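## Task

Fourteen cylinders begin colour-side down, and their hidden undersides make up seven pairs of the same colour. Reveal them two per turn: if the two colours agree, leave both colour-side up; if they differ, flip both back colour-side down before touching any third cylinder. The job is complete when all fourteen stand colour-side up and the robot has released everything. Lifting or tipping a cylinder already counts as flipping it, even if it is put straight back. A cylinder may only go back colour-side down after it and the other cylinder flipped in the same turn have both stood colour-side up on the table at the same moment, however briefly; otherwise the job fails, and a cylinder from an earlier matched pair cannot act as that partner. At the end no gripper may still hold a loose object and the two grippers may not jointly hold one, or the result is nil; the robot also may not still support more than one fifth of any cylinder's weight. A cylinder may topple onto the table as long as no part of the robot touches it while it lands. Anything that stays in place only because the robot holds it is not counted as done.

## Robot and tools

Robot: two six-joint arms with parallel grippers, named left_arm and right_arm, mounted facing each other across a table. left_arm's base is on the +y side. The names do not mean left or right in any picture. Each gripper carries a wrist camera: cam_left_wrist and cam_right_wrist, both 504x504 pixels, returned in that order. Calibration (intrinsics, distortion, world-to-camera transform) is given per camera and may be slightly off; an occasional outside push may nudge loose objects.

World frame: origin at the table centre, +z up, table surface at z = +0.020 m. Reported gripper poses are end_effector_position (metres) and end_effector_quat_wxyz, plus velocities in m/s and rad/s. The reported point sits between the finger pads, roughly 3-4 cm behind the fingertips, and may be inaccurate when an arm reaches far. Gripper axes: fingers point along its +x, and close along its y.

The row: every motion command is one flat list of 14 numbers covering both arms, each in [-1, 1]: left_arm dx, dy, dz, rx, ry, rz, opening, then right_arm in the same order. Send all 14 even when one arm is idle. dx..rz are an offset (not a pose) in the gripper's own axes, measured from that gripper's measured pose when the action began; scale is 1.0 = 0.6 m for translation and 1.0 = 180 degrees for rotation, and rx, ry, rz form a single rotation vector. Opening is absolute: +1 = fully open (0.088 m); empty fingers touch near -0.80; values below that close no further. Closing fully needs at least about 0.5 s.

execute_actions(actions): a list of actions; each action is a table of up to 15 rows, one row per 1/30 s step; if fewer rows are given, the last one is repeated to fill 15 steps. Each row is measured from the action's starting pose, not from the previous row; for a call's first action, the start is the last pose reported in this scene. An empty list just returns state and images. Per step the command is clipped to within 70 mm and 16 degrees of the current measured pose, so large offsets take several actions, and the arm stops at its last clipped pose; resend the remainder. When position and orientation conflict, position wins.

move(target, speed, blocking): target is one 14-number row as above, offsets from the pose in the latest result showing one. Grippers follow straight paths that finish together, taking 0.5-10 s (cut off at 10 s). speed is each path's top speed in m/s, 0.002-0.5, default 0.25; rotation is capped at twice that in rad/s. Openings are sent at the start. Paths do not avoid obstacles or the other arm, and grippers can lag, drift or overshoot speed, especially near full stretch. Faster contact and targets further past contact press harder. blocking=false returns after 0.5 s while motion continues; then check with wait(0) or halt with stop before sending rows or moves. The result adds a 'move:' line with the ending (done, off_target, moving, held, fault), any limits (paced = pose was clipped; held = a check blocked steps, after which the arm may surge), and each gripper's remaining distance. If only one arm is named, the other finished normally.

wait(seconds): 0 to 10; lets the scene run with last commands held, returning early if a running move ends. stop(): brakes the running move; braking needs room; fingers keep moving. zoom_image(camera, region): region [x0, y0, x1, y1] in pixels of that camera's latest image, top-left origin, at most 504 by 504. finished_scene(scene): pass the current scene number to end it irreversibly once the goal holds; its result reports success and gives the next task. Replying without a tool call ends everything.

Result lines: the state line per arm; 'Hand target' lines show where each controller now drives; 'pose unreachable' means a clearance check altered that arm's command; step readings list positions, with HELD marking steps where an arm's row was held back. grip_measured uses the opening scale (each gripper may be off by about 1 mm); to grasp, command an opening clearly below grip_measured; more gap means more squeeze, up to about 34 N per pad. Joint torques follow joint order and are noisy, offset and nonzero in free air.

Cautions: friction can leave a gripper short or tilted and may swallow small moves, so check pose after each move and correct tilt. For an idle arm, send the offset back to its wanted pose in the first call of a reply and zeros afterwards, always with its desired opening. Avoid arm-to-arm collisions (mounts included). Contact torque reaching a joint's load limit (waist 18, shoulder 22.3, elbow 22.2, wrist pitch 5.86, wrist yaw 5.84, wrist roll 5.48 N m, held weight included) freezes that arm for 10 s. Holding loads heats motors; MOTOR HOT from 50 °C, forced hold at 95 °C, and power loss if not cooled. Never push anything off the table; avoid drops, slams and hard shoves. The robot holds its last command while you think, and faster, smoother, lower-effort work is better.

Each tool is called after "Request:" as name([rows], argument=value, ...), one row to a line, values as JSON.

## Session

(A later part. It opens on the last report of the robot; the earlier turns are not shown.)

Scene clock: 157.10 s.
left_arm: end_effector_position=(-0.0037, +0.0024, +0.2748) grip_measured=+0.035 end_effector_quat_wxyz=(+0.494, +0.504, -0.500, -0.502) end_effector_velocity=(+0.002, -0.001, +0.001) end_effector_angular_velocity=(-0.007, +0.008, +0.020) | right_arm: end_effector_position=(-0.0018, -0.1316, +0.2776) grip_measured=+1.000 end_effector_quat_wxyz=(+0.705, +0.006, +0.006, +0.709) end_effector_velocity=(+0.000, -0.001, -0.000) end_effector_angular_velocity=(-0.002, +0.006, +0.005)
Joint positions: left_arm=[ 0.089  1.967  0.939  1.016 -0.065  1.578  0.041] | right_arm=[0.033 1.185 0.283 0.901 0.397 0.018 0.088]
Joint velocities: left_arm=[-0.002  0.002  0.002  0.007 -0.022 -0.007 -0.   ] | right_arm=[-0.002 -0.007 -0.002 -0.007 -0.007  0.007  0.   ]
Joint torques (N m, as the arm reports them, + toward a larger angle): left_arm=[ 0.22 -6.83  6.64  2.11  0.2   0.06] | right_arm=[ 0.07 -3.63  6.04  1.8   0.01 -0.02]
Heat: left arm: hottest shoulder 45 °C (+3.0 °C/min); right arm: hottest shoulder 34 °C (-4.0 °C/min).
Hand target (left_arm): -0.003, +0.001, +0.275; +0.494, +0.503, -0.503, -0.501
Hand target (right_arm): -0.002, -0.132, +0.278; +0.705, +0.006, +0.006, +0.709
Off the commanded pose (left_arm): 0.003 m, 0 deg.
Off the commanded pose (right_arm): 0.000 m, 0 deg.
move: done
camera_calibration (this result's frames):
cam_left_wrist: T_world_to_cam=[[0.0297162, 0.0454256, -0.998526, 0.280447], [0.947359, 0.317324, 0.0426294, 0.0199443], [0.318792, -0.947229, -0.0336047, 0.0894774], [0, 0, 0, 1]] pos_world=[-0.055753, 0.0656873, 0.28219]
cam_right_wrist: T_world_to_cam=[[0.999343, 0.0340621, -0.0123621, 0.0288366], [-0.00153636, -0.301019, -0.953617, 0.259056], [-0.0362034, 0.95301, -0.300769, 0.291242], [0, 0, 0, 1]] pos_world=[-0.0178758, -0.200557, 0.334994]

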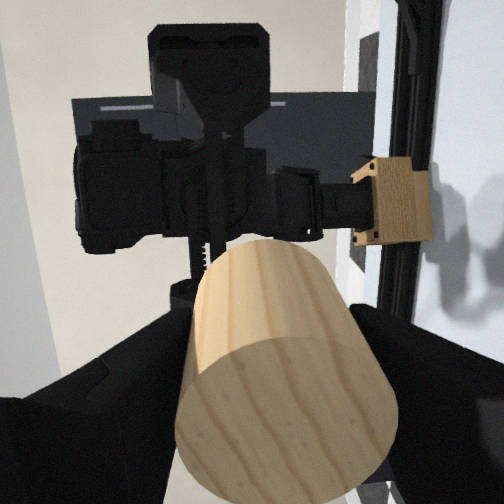

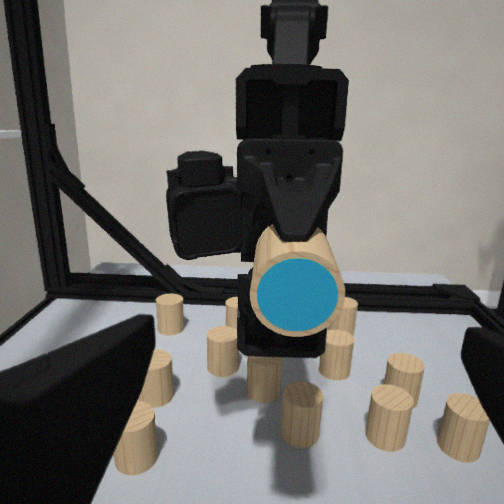

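Request:
move(target=[0,0,0,0,0,0,-0.3,0.149,-0.002,-0.007,0,0,0,1], speed=0.1)

Request:
execute_actions([
  [[0,0,0,0,0,0,-0.3,0,0,0,0,0,0,-0.3]],
  [[0,0,0,0,0,0,-0.3,0,0,0,0,0,0,-0.3]],
  [[0,0,0,0,0,0,1,0,0,0,0,0,0,-0.3]],
])

Request:
move(target=[-0.1,0,0,0,0,0,1,-0.1,0,0,0,0,0,-0.3], speed=0.15)

Request:
move(target=[-0.287,-0.205,-0.136,0,0,-0.495,0.5,0,0.048,-0.2,0,0.505,0,-0.3], speed=0.4)

Request:
move(target=[0,0,0,0,0,0,0.5,0.143,0,0,0,0,0,-0.3], speed=0.07)

Scene clock: 164.13 s.
left_arm: end_effector_position=(-0.0037, +0.0023, +0.2744) grip_measured=+0.033 end_effector_quat_wxyz=(+0.494, +0.505, -0.500, -0.502) end_effector_velocity=(-0.003, +0.001, -0.001) end_effector_angular_velocity=(+0.007, +0.007, +0.000) | right_arm: end_effector_position=(-0.0012, -0.0457, +0.2732) grip_measured=+1.000 end_effector_quat_wxyz=(+0.705, +0.005, +0.007, +0.709) end_effector_velocity=(-0.002, +0.001, -0.003) end_effector_angular_velocity=(-0.012, -0.011, +0.010)
Joint positions: left_arm=[ 0.089  1.969  0.939  1.016 -0.065  1.578  0.041] | right_arm=[-0.094  1.581  0.554  1.025  0.269  0.018  0.088]
Joint velocities: left_arm=[-0.007 -0.002 -0.002 -0.007 -0.007 -0.007 -0.   ] | right_arm=[ 0.002  0.007  0.002 -0.007 -0.007 -0.007  0.   ]
Joint torques (N m, as the arm reports them, + toward a larger angle): left_arm=[-0.01 -7.66  5.81  1.69 -0.03 -0.05] | right_arm=[-0.08 -5.26  6.87  1.96 -0.09 -0.03]
Heat: left arm: hottest shoulder 45 °C (+4.0 °C/min); right arm: hottest shoulder 34 °C (-3.0 °C/min).
Hand target (left_arm): -0.004, +0.002, +0.275; +0.494, +0.504, -0.500, -0.502
Hand target (right_arm): -0.001, -0.042, +0.273; +0.705, +0.006, +0.006, +0.709
Off the commanded pose (left_arm): 0.000 m, 0 deg.
Off the commanded pose (right_arm): 0.003 m, 0 deg.
move: done
camera_calibration (this result's frames):
cam_left_wrist: T_world_to_cam=[[0.0301231, 0.0458042, -0.998496, 0.280041], [0.947343, 0.317303, 0.0431356, 0.0198503], [0.318801, -0.947218, -0.0338341, 0.0894598], [0, 0, 0, 1]] pos_world=[-0.0557606, 0.0656123, 0.28179]
cam_right_wrist: T_world_to_cam=[[0.999359, 0.0336669, -0.0121808, 0.0251498], [-0.00144185, -0.302099, -0.953275, 0.280499], [-0.0357736, 0.952682, -0.301857, 0.208324], [0, 0, 0, 1]] pos_world=[-0.0172767, -0.114574, 0.330583]

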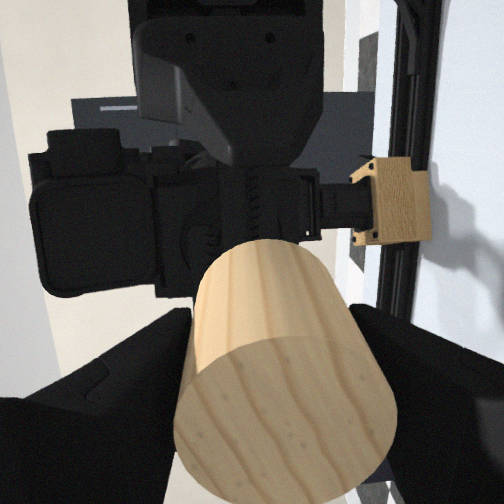

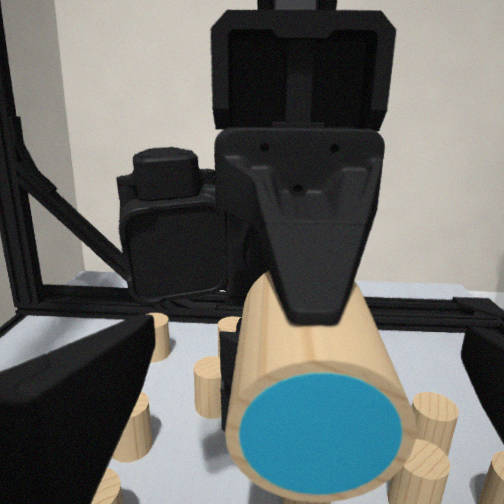

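Scene clock: 165.63 s.
left_arm: end_effector_position=(-0.0037, +0.0023, +0.2742) grip_measured=+1.000 end_effector_quat_wxyz=(+0.494, +0.505, -0.499, -0.502) end_effector_velocity=(-0.000, +0.001, -0.002) end_effector_angular_velocity=(+0.017, +0.006, +0.005) | right_arm: end_effector_position=(-0.0010, -0.0457, +0.2732) grip_measured=+0.025 end_effector_quat_wxyz=(+0.706, +0.005, +0.007, +0.708) end_effector_velocity=(+0.004, -0.000, -0.002) end_effector_angular_velocity=(-0.007, -0.009, -0.015)
Joint positions: left_arm=[ 0.089  1.969  0.939  1.016 -0.065  1.578  0.088] | right_arm=[-0.095  1.581  0.554  1.025  0.27   0.018  0.04 ]
Joint velocities: left_arm=[-0.002 -0.007 -0.002 -0.022 -0.007 -0.007  0.   ] | right_arm=[-0.007 -0.002 -0.002 -0.007  0.007 -0.007 -0.   ]
Joint torques (N m, as the arm reports them, + toward a larger angle): left_arm=[ 0.01 -7.53  5.87  1.75 -0.01 -0.07] | right_arm=[ 0.05 -6.34  5.56  1.83  0.   -0.01]
Heat: left arm: hottest shoulder 45 °C (+5.1 °C/min); right arm: hottest shoulder 34 °C (-3.0 °C/min).
Hand target (left_arm): -0.004, +0.002, +0.274; +0.494, +0.505, -0.499, -0.502
Hand target (right_arm): -0.001, -0.046, +0.273; +0.706, +0.005, +0.007, +0.708
Off the commanded pose (left_arm): 0.000 m, 0 deg.
Off the commanded pose (right_arm): 0.000 m, 0 deg.
Step readings (end_effector_position; steps 1 to 15: 1st action; 16 to 30: 2nd action; 31 to 45: 3rd action):
0: left_arm (-0.0037, +0.0023, +0.2744) | right_arm (-0.0012, -0.0457, +0.2732)
1: left_arm (-0.0037, +0.0023, +0.2744) | right_arm (-0.0012, -0.0457, +0.2732)
2: left_arm (-0.0037, +0.0023, +0.2744) | right_arm (-0.0012, -0.0457, +0.2732)
4: left_arm (-0.0037, +0.0023, +0.2744) | right_arm (-0.0012, -0.0457, +0.2732)
8: left_arm (-0.0037, +0.0023, +0.2744) | right_arm (-0.0012, -0.0457, +0.2732)
15: left_arm (-0.0037, +0.0023, +0.2744) | right_arm (-0.0010, -0.0457, +0.2732)
16: left_arm (-0.0037, +0.0023, +0.2744) | right_arm (-0.0010, -0.0457, +0.2732)
17: left_arm (-0.0037, +0.0023, +0.2742) | right_arm (-0.0010, -0.0457, +0.2732)
19: left_arm (-0.0037, +0.0023, +0.2742) | right_arm (-0.0010, -0.0457, +0.2732)
23: left_arm (-0.0037, +0.0023, +0.2742) | right_arm (-0.0011, -0.0456, +0.2733)
30: left_arm (-0.0037, +0.0023, +0.2741) | right_arm (-0.0010, -0.0456, +0.2733)
31: left_arm (-0.0037, +0.0023, +0.2741) | right_arm (-0.0010, -0.0456, +0.2733)
32: left_arm (-0.0037, +0.0023, +0.2742) | right_arm (-0.0010, -0.0456, +0.2733)
34: left_arm (-0.0037, +0.0023, +0.2742) | right_arm (-0.0010, -0.0457, +0.2732)
38: left_arm (-0.0037, +0.0023, +0.2742) | right_arm (-0.0010, -0.0457, +0.2732)
45: end_effector_position above
camera_calibration (this result's frames):
cam_left_wrist: T_world_to_cam=[[0.0297679, 0.0461857, -0.998489, 0.279848], [0.947356, 0.317291, 0.04292, 0.0199265], [0.318794, -0.947203, -0.0343092, 0.089562], [0, 0, 0, 1]] pos_world=[-0.0557599, 0.0655859, 0.281643]
cam_right_wrist: T_world_to_cam=[[0.999384, 0.0329044, -0.0121801, 0.0249006], [-0.00167168, -0.302098, -0.953275, 0.280507], [-0.0350465, 0.952709, -0.301857, 0.208306], [0, 0, 0, 1]] pos_world=[-0.017116, -0.114534, 0.330583]

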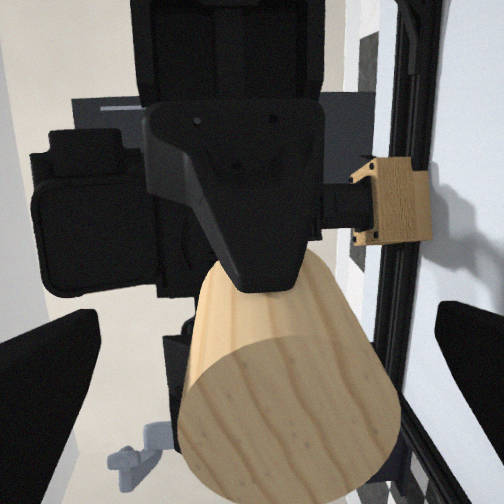

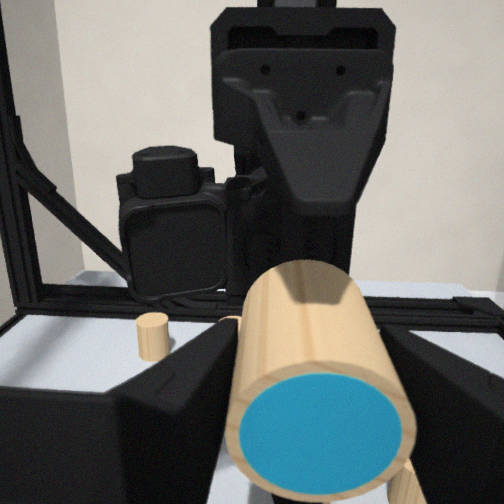

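Scene clock: 166.53 s.
left_arm: end_effector_position=(-0.0038, +0.0600, +0.2715) grip_measured=+1.000 end_effector_quat_wxyz=(+0.490, +0.506, -0.498, -0.505) end_effector_velocity=(-0.002, +0.004, -0.005) end_effector_angular_velocity=(+0.017, +0.006, +0.000) | right_arm: end_effector_position=(-0.0012, -0.1024, +0.2753) grip_measured=+0.024 end_effector_quat_wxyz=(+0.705, +0.007, +0.006, +0.709) end_effector_velocity=(-0.003, -0.002, -0.003) end_effector_angular_velocity=(-0.016, +0.001, +0.024)
Joint positions: left_arm=[ 0.078  1.802  0.688  1.091 -0.072  1.578  0.088] | right_arm=[-0.022  1.345  0.362  0.986  0.341  0.018  0.04 ]
Joint velocities: left_arm=[-0.007 -0.007 -0.017 -0.007 -0.007 -0.007  0.   ] | right_arm=[ 0.002 -0.012 -0.007 -0.022 -0.022  0.007  0.   ]
Joint torques (N m, as the arm reports them, + toward a larger angle): left_arm=[-0.29 -7.37  4.84  1.97 -0.22 -0.05] | right_arm=[ 0.65 -5.53  4.15  1.69  0.08  0.  ]
Heat: left arm: hottest shoulder 45 °C (+5.1 °C/min); right arm: hottest shoulder 34 °C (-3.0 °C/min).
Hand target (left_arm): -0.004, +0.062, +0.275; +0.494, +0.505, -0.499, -0.502
Hand target (right_arm): -0.001, -0.106, +0.273; +0.706, +0.006, +0.007, +0.709
Off the commanded pose (left_arm): 0.004 m, 1 deg.
Off the commanded pose (right_arm): 0.004 m, 0 deg.
move: done
camera_calibration (this result's frames):
cam_left_wrist: T_world_to_cam=[[0.0307965, 0.0555545, -0.997981, 0.273802], [0.948522, 0.313248, 0.0467079, 0.00103178], [0.31521, -0.948045, -0.0430478, 0.146564], [0, 0, 0, 1]] pos_world=[-0.0556093, 0.123415, 0.27951]
cam_right_wrist: T_world_to_cam=[[0.999342, 0.0337176, -0.0133384, 0.0274221], [-0.00267511, -0.298294, -0.95447, 0.26611], [-0.0361612, 0.953878, -0.298008, 0.262053], [0, 0, 0, 1]] pos_world=[-0.017216, -0.171512, 0.332454]

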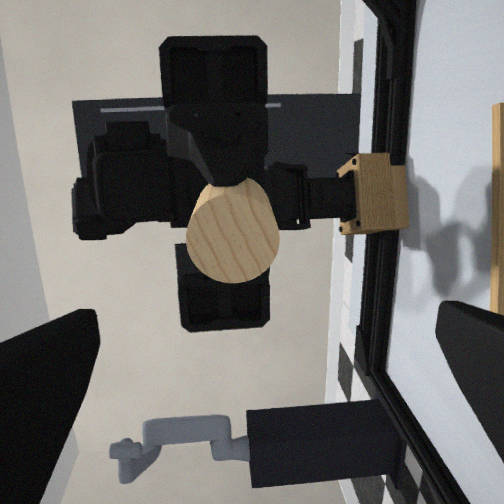

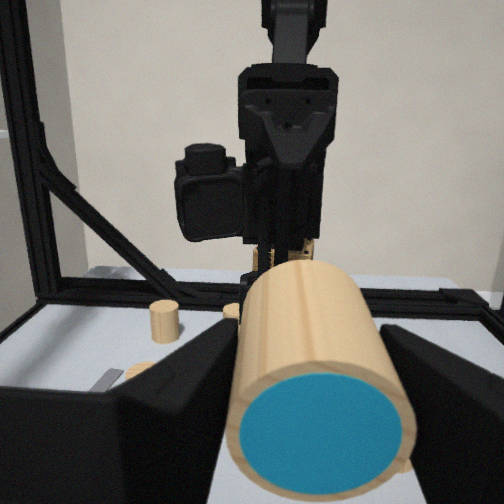

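Scene clock: 169.10 s.
left_arm: end_effector_position=(+0.0775, +0.2358, +0.1529) grip_measured=+0.500 end_effector_quat_wxyz=(-0.001, +0.708, +0.002, -0.707) end_effector_velocity=(-0.000, +0.003, -0.003) end_effector_angular_velocity=(+0.018, -0.004, +0.020) | right_arm: end_effector_position=(-0.0312, -0.1042, +0.1574) grip_measured=+0.024 end_effector_quat_wxyz=(+0.498, -0.498, +0.505, +0.499) end_effector_velocity=(+0.002, -0.002, -0.001) end_effector_angular_velocity=(-0.023, +0.001, -0.015)
Joint positions: left_arm=[ 0.35   1.722  1.061 -0.914 -0.002  1.762  0.064] | right_arm=[-0.085  1.961  1.493 -1.107 -0.009  0.289  0.04 ]
Joint velocities: left_arm=[-0.002  0.007 -0.002 -0.007 -0.007 -0.022 -0.   ] | right_arm=[-0.007  0.007  0.007 -0.022 -0.007  0.007 -0.   ]
Joint torques (N m, as the arm reports them, + toward a larger angle): left_arm=[ 0.16 -4.94  6.61 -0.03 -0.13  0.1 ] | right_arm=[-0.31 -7.69  7.15 -0.09 -0.13 -0.17]
Heat: left arm: hottest shoulder 45 °C (+5.0 °C/min); right arm: hottest shoulder 34 °C (-2.0 °C/min).
Hand target (left_arm): +0.080, +0.234, +0.153; -0.002, +0.710, +0.002, -0.704
Hand target (right_arm): -0.031, -0.102, +0.155; +0.495, -0.500, +0.506, +0.498
Off the commanded pose (left_arm): 0.003 m, 1 deg.
Off the commanded pose (right_arm): 0.003 m, 1 deg.
move: done
camera_calibration (this result's frames):
cam_left_wrist: T_world_to_cam=[[0.0203158, 0.999125, 0.0365559, -0.236645], [0.946078, -0.0310348, 0.322447, -0.0863696], [0.3233, 0.028034, -0.945881, 0.189821], [0, 0, 0, 1]] pos_world=[0.0251509, 0.228436, 0.216049]
cam_right_wrist: T_world_to_cam=[[0.999326, -0.000433418, -0.0367065, 0.0560337], [0.0108236, -0.951998, 0.305912, -0.113082], [-0.0350771, -0.306103, -0.951352, 0.199101], [0, 0, 0, 1]] pos_world=[-0.0477881, -0.0466843, 0.226065]

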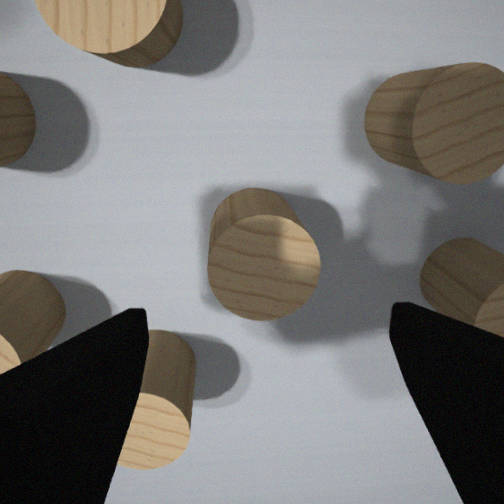

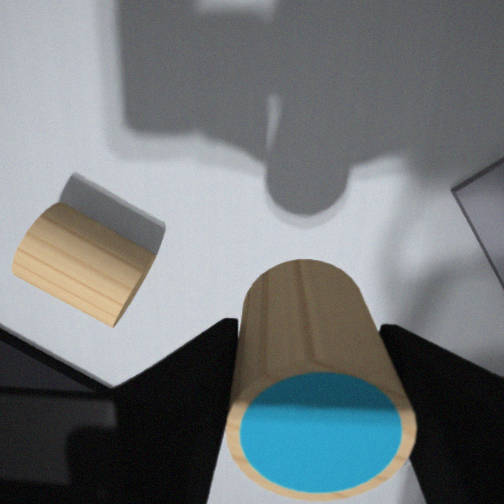

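Scene clock: 170.63 s.
left_arm: end_effector_position=(+0.0775, +0.2358, +0.1529) grip_measured=+0.500 end_effector_quat_wxyz=(-0.001, +0.708, +0.002, -0.707) end_effector_velocity=(-0.002, +0.002, +0.000) end_effector_angular_velocity=(+0.006, +0.009, +0.005) | right_arm: end_effector_position=(-0.0321, -0.1012, +0.0813) grip_measured=+0.024 end_effector_quat_wxyz=(+0.501, -0.492, +0.501, +0.505) end_effector_velocity=(+0.002, -0.000, -0.001) end_effector_angular_velocity=(+0.000, +0.008, +0.000)
Joint positions: left_arm=[ 0.35   1.722  1.061 -0.914 -0.002  1.762  0.063] | right_arm=[-0.085  2.06   1.316 -0.811 -0.009  0.289  0.04 ]
Joint velocities: left_arm=[-0.002 -0.002 -0.002 -0.007  0.007 -0.007 -0.   ] | right_arm=[-0.007 -0.002 -0.007  0.007 -0.007 -0.007 -0.   ]
Joint torques (N m, as the arm reports them, + toward a larger angle): left_arm=[-0.04 -5.64  5.5   0.18  0.05  0.01] | right_arm=[ 0.24 -7.39  3.56  1.01  0.    0.04]
Heat: left arm: hottest shoulder 45 °C (+5.1 °C/min); right arm: hottest shoulder 34 °C (-2.0 °C/min).
Hand target (left_arm): +0.077, +0.236, +0.153; -0.001, +0.708, +0.002, -0.707
Hand target (right_arm): -0.032, -0.105, +0.072; +0.498, -0.498, +0.505, +0.499
Off the commanded pose (left_arm): 0.000 m, 0 deg.
Off the commanded pose (right_arm): 0.010 m, 1 deg.
move: off_target (right_arm)
camera_calibration (this result's frames):
cam_left_wrist: T_world_to_cam=[[0.0203158, 0.999125, 0.0365559, -0.236645], [0.946078, -0.0310348, 0.322447, -0.0863696], [0.3233, 0.028034, -0.945881, 0.189821], [0, 0, 0, 1]] pos_world=[0.0251509, 0.228436, 0.216049]
cam_right_wrist: T_world_to_cam=[[0.999112, 0.000303039, -0.0421412, 0.0546334], [0.0124384, -0.957546, 0.288013, -0.0859596], [-0.0402648, -0.288281, -0.956699, 0.129672], [0, 0, 0, 1]] pos_world=[-0.0482945, -0.0449449, 0.151117]

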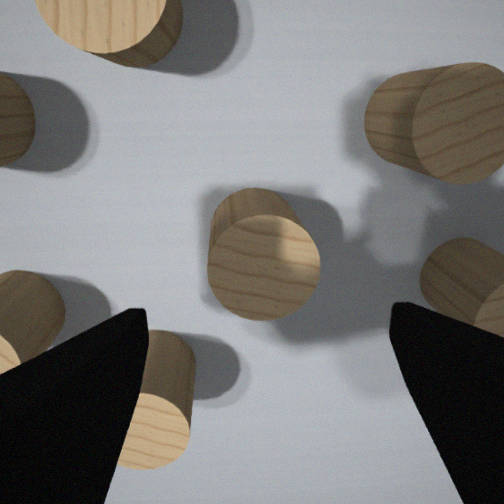

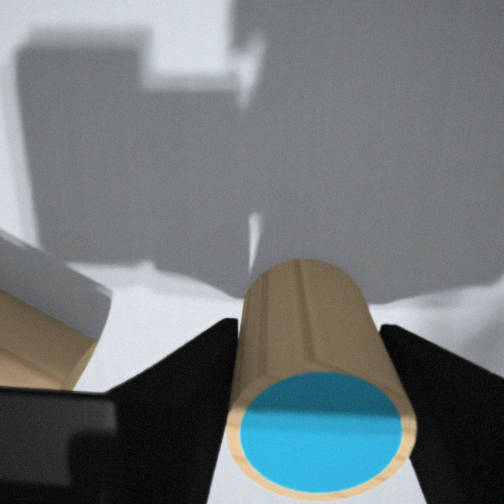

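Request:
move(target=[0.14,-0.005,-0.002,0,0,0,0.5,0,0,0,0,0,0,0.55], speed=0.07)

Request:
execute_actions([
  [[0,0,0,0,0,0,-0.3,0,0,0,0,0,0,0.55]],
  [[0,0,0,0,0,0,-0.3,0,0,0,0,0,0,0.55]],
])

Request:
move(target=[-0.13,0,0,0,0,0,-0.3,-0.13,0,0,0,0,0,0.55], speed=0.15)

Request:
move(target=[-0.226,0.398,0.134,0,0,0.504,-0.3,-0.195,-0.05,-0.045,0,-0.495,0,1], speed=0.4)

Scene clock: 175.50 s.
left_arm: end_effector_position=(+0.0789, +0.2374, +0.0722) grip_measured=+0.500 end_effector_quat_wxyz=(+0.002, +0.708, -0.001, -0.706) end_effector_velocity=(-0.001, +0.002, +0.000) end_effector_angular_velocity=(+0.009, -0.006, +0.029) | right_arm: end_effector_position=(-0.0322, -0.1009, +0.0811) grip_measured=+0.550 end_effector_quat_wxyz=(+0.501, -0.492, +0.501, +0.506) end_effector_velocity=(+0.003, -0.002, +0.000) end_effector_angular_velocity=(-0.005, -0.009, +0.005)
Joint positions: left_arm=[ 0.356  1.892  0.895 -0.569 -0.002  1.767  0.063] | right_arm=[-0.085  2.06   1.315 -0.809 -0.009  0.289  0.066]
Joint velocities: left_arm=[-0.007 -0.002 -0.002 -0.007 -0.007 -0.037 -0.   ] | right_arm=[-0.002 -0.002 -0.002 -0.007  0.007 -0.007 -0.   ]
Joint torques (N m, as the arm reports them, + toward a larger angle): left_arm=[ 0.17 -5.07  3.95  0.45  0.05  0.08] | right_arm=[ 0.04 -9.38  5.08 -0.04  0.   -0.02]
Heat: left arm: hottest shoulder 44 °C (+3.0 °C/min); right arm: hottest shoulder 35 °C (-1.0 °C/min).
Hand target (left_arm): +0.079, +0.240, +0.069; -0.001, +0.708, +0.002, -0.707
Hand target (right_arm): -0.032, -0.101, +0.081; +0.501, -0.492, +0.501, +0.505
Off the commanded pose (left_arm): 0.004 m, 1 deg.
Off the commanded pose (right_arm): 0.000 m, 0 deg.
move: done
camera_calibration (this result's frames):
cam_left_wrist: T_world_to_cam=[[0.0191171, 0.999425, 0.028001, -0.23477], [0.94556, -0.0271731, 0.324311, -0.0626748], [0.324886, 0.0202767, -0.945536, 0.114624], [0, 0, 0, 1]] pos_world=[0.0265113, 0.230608, 0.135281]
cam_right_wrist: T_world_to_cam=[[0.999094, 0.000365092, -0.0425668, 0.0547337], [0.0125609, -0.957967, 0.286604, -0.0856155], [-0.0406729, -0.286879, -0.957103, 0.129741], [0, 0, 0, 1]] pos_world=[-0.0483317, -0.0448169, 0.151043]

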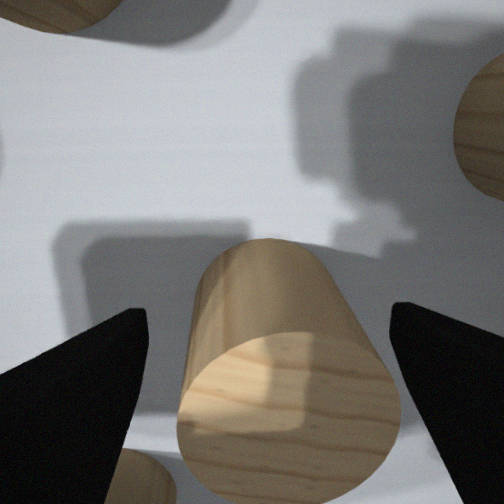

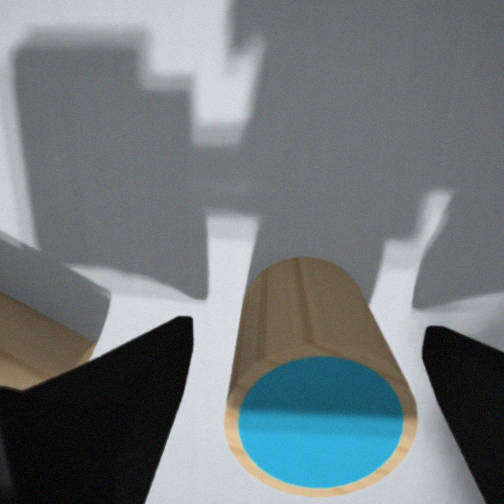

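Scene clock: 176.50 s.
left_arm: end_effector_position=(+0.0789, +0.2375, +0.0722) grip_measured=+0.036 end_effector_quat_wxyz=(+0.002, +0.708, -0.001, -0.706) end_effector_velocity=(-0.002, -0.000, +0.001) end_effector_angular_velocity=(+0.001, +0.008, +0.005) | right_arm: end_effector_position=(-0.0322, -0.1009, +0.0811) grip_measured=+0.550 end_effector_quat_wxyz=(+0.501, -0.492, +0.501, +0.506) end_effector_velocity=(+0.001, -0.005, +0.000) end_effector_angular_velocity=(-0.023, +0.001, +0.020)
Joint positions: left_arm=[ 0.356  1.892  0.895 -0.569 -0.002  1.768  0.041] | right_arm=[-0.085  2.06   1.315 -0.809 -0.009  0.289  0.066]
Joint velocities: left_arm=[-0.002 -0.002  0.002 -0.007  0.007 -0.007 -0.   ] | right_arm=[-0.002 -0.002 -0.002 -0.022 -0.007 -0.022 -0.   ]
Joint torques (N m, as the arm reports them, + toward a larger angle): left_arm=[-0.01 -5.77  4.6   0.18  0.06  0.02] | right_arm=[ 0.04 -9.29  4.97  0.14  0.   -0.01]
Heat: left arm: hottest shoulder 44 °C (+3.0 °C/min); right arm: hottest shoulder 35 °C (-1.0 °C/min).
Hand target (left_arm): +0.079, +0.238, +0.072; +0.002, +0.708, -0.001, -0.706
Hand target (right_arm): -0.032, -0.101, +0.081; +0.501, -0.492, +0.501, +0.506
Off the commanded pose (left_arm): 0.000 m, 0 deg.
Off the commanded pose (right_arm): 0.000 m, 0 deg.
Step readings (end_effector_position; steps 1 to 15: 1st action; 16 to 30: 2nd action):
0: left_arm (+0.0789, +0.2374, +0.0722) | right_arm (-0.0322, -0.1009, +0.0811)
1: left_arm (+0.0789, +0.2374, +0.0722) | right_arm (-0.0322, -0.1009, +0.0811)
2: left_arm (+0.0789, +0.2374, +0.0722) | right_arm (-0.0322, -0.1009, +0.0811)
4: left_arm (+0.0789, +0.2375, +0.0722) | right_arm (-0.0322, -0.1009, +0.0811)
8: left_arm (+0.0789, +0.2375, +0.0722) | right_arm (-0.0322, -0.1009, +0.0811)
15: left_arm (+0.0789, +0.2375, +0.0722) | right_arm (-0.0322, -0.1009, +0.0811)
16: left_arm (+0.0789, +0.2375, +0.0722) | right_arm (-0.0322, -0.1009, +0.0811)
17: left_arm (+0.0789, +0.2375, +0.0722) | right_arm (-0.0322, -0.1009, +0.0811)
19: left_arm (+0.0789, +0.2375, +0.0722) | right_arm (-0.0322, -0.1009, +0.0811)
23: left_arm (+0.0789, +0.2375, +0.0722) | right_arm (-0.0322, -0.1009, +0.0811)
30: end_effector_position above
camera_calibration (this result's frames):
cam_left_wrist: T_world_to_cam=[[0.0195005, 0.999407, 0.0283746, -0.234904], [0.945574, -0.0276554, 0.324231, -0.0625376], [0.324824, 0.0205076, -0.945552, 0.114578], [0, 0, 0, 1]] pos_world=[0.0264969, 0.230686, 0.135282]
cam_right_wrist: T_world_to_cam=[[0.999094, 0.000365092, -0.0425668, 0.0547337], [0.0125609, -0.957967, 0.286604, -0.0856155], [-0.0406729, -0.286879, -0.957103, 0.129741], [0, 0, 0, 1]] pos_world=[-0.0483317, -0.0448169, 0.151043]

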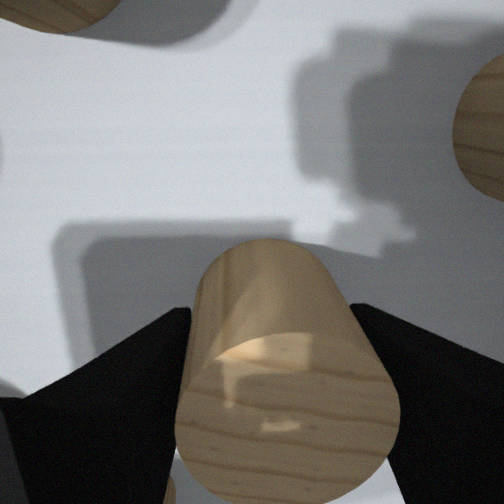

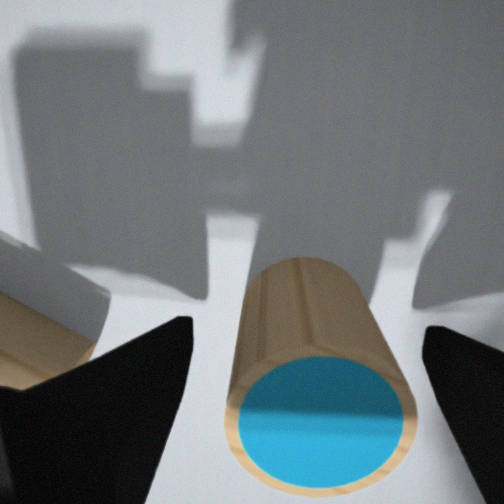

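Scene clock: 177.50 s.
left_arm: end_effector_position=(+0.0782, +0.2410, +0.1443) grip_measured=+0.035 end_effector_quat_wxyz=(-0.004, +0.707, +0.006, -0.707) end_effector_velocity=(-0.001, +0.002, +0.002) end_effector_angular_velocity=(+0.011, +0.009, +0.010) | right_arm: end_effector_position=(-0.0311, -0.1047, +0.1535) grip_measured=+0.550 end_effector_quat_wxyz=(+0.499, -0.497, +0.504, +0.501) end_effector_velocity=(+0.001, -0.003, +0.003) end_effector_angular_velocity=(-0.010, -0.010, -0.005)
Joint positions: left_arm=[ 0.356  1.727  1.029 -0.888 -0.002  1.767  0.041] | right_arm=[-0.085  1.958  1.474 -1.085 -0.009  0.289  0.066]
Joint velocities: left_arm=[ 0.002 -0.002  0.007 -0.022  0.007 -0.007 -0.   ] | right_arm=[ 0.002 -0.002  0.007 -0.022  0.007  0.007 -0.   ]
Joint torques (N m, as the arm reports them, + toward a larger angle): left_arm=[-0.35 -6.69  6.51 -0.06  0.08 -0.04] | right_arm=[-0.1  -9.91  6.87 -0.11  0.01 -0.07]
Heat: left arm: hottest shoulder 44 °C (+3.0 °C/min); right arm: hottest shoulder 35 °C (-1.0 °C/min).
Hand target (left_arm): +0.078, +0.237, +0.150; +0.002, +0.708, -0.001, -0.706
Hand target (right_arm): -0.031, -0.102, +0.159; +0.501, -0.492, +0.501, +0.506
Off the commanded pose (left_arm): 0.007 m, 1 deg.
Off the commanded pose (right_arm): 0.006 m, 1 deg.
move: done
camera_calibration (this result's frames):
cam_left_wrist: T_world_to_cam=[[0.0192611, 0.99871, 0.0469826, -0.242912], [0.946798, -0.0333185, 0.320101, -0.0832951], [0.321253, 0.0383175, -0.946218, 0.179004], [0, 0, 0, 1]] pos_world=[0.0260368, 0.232965, 0.207452]
cam_right_wrist: T_world_to_cam=[[0.999274, -0.000255337, -0.0380932, 0.0559659], [0.0112445, -0.953444, 0.30136, -0.111856], [-0.0363967, -0.301569, -0.952749, 0.195927], [0, 0, 0, 1]] pos_world=[-0.0475364, -0.047549, 0.22251]

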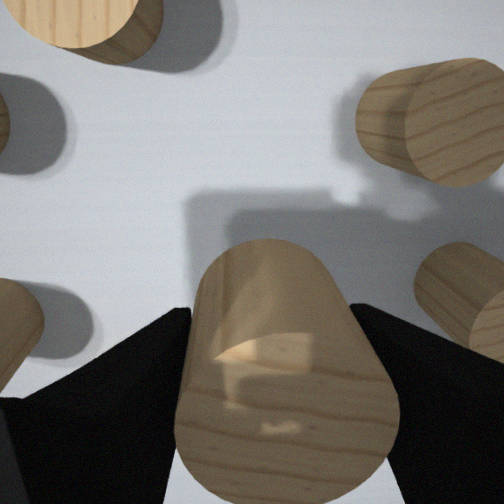

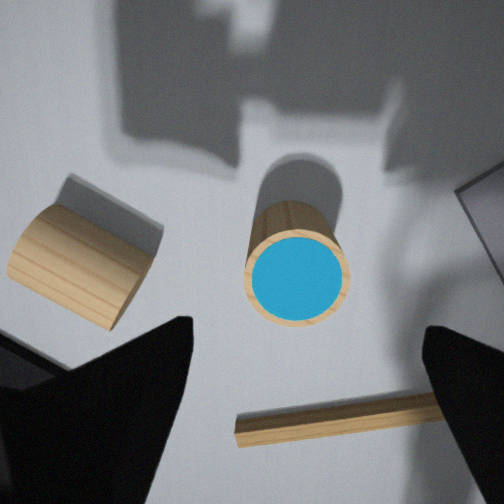

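Scene clock: 180.10 s.
left_arm: end_effector_position=(-0.0021, +0.0033, +0.2738) grip_measured=+0.033 end_effector_quat_wxyz=(+0.495, +0.501, -0.498, -0.506) end_effector_velocity=(-0.003, -0.002, +0.005) end_effector_angular_velocity=(-0.017, -0.006, -0.000) | right_arm: end_effector_position=(-0.0011, -0.1306, +0.2786) grip_measured=+1.000 end_effector_quat_wxyz=(+0.705, +0.012, +0.012, +0.709) end_effector_velocity=(-0.000, +0.000, +0.001) end_effector_angular_velocity=(+0.011, -0.017, +0.005)
Joint positions: left_arm=[ 0.095  1.967  0.933  1.021 -0.052  1.568  0.041] | right_arm=[0.027 1.185 0.287 0.899 0.389 0.033 0.088]
Joint velocities: left_arm=[-0.007  0.002  0.012  0.007 -0.007  0.007 -0.   ] | right_arm=[-0.002  0.007 -0.002  0.022 -0.007 -0.022  0.   ]
Joint torques (N m, as the arm reports them, + toward a larger angle): left_arm=[-0.26 -6.61  7.17  2.11 -0.2   0.09] | right_arm=[-0.06 -2.95  4.57  1.9   0.07 -0.13]
Heat: left arm: hottest shoulder 44 °C (+3.0 °C/min); right arm: hottest shoulder 35 °C (-1.0 °C/min).
Hand target (left_arm): -0.003, +0.001, +0.276; +0.498, +0.500, -0.501, -0.502
Hand target (right_arm): +0.000, -0.132, +0.271; +0.706, +0.000, +0.013, +0.708
Off the commanded pose (left_arm): 0.004 m, 1 deg.
Off the commanded pose (right_arm): 0.008 m, 2 deg.
move: done
camera_calibration (this result's frames):
cam_left_wrist: T_world_to_cam=[[0.0199045, 0.0453598, -0.998772, 0.279428], [0.949499, 0.312019, 0.0330931, 0.020809], [0.313138, -0.948992, -0.0368585, 0.0907416], [0, 0, 0, 1]] pos_world=[-0.0537347, 0.0669455, 0.281741]
cam_right_wrist: T_world_to_cam=[[0.998987, 0.0352226, -0.0280196, 0.0326188], [-0.0161702, -0.300105, -0.953769, 0.260432], [-0.042003, 0.953256, -0.299232, 0.290155], [0, 0, 0, 1]] pos_world=[-0.0161871, -0.199584, 0.33613]

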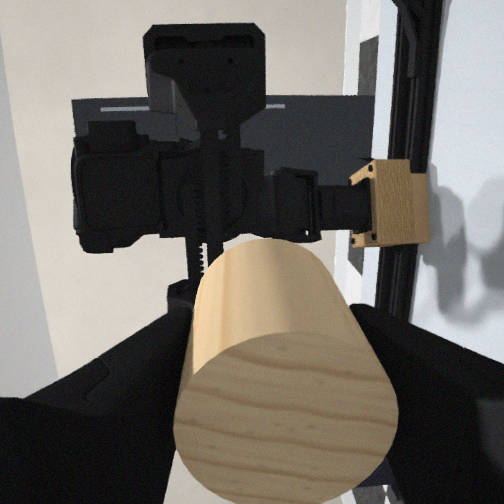

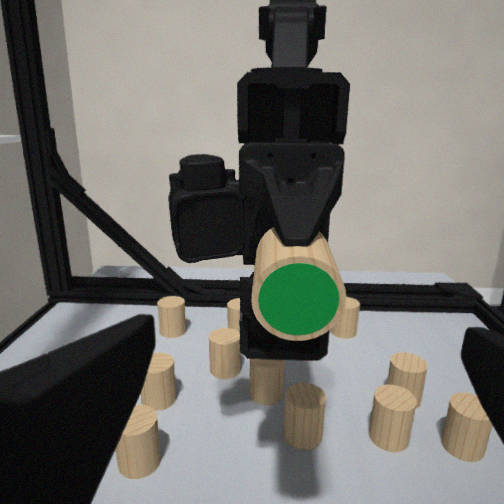

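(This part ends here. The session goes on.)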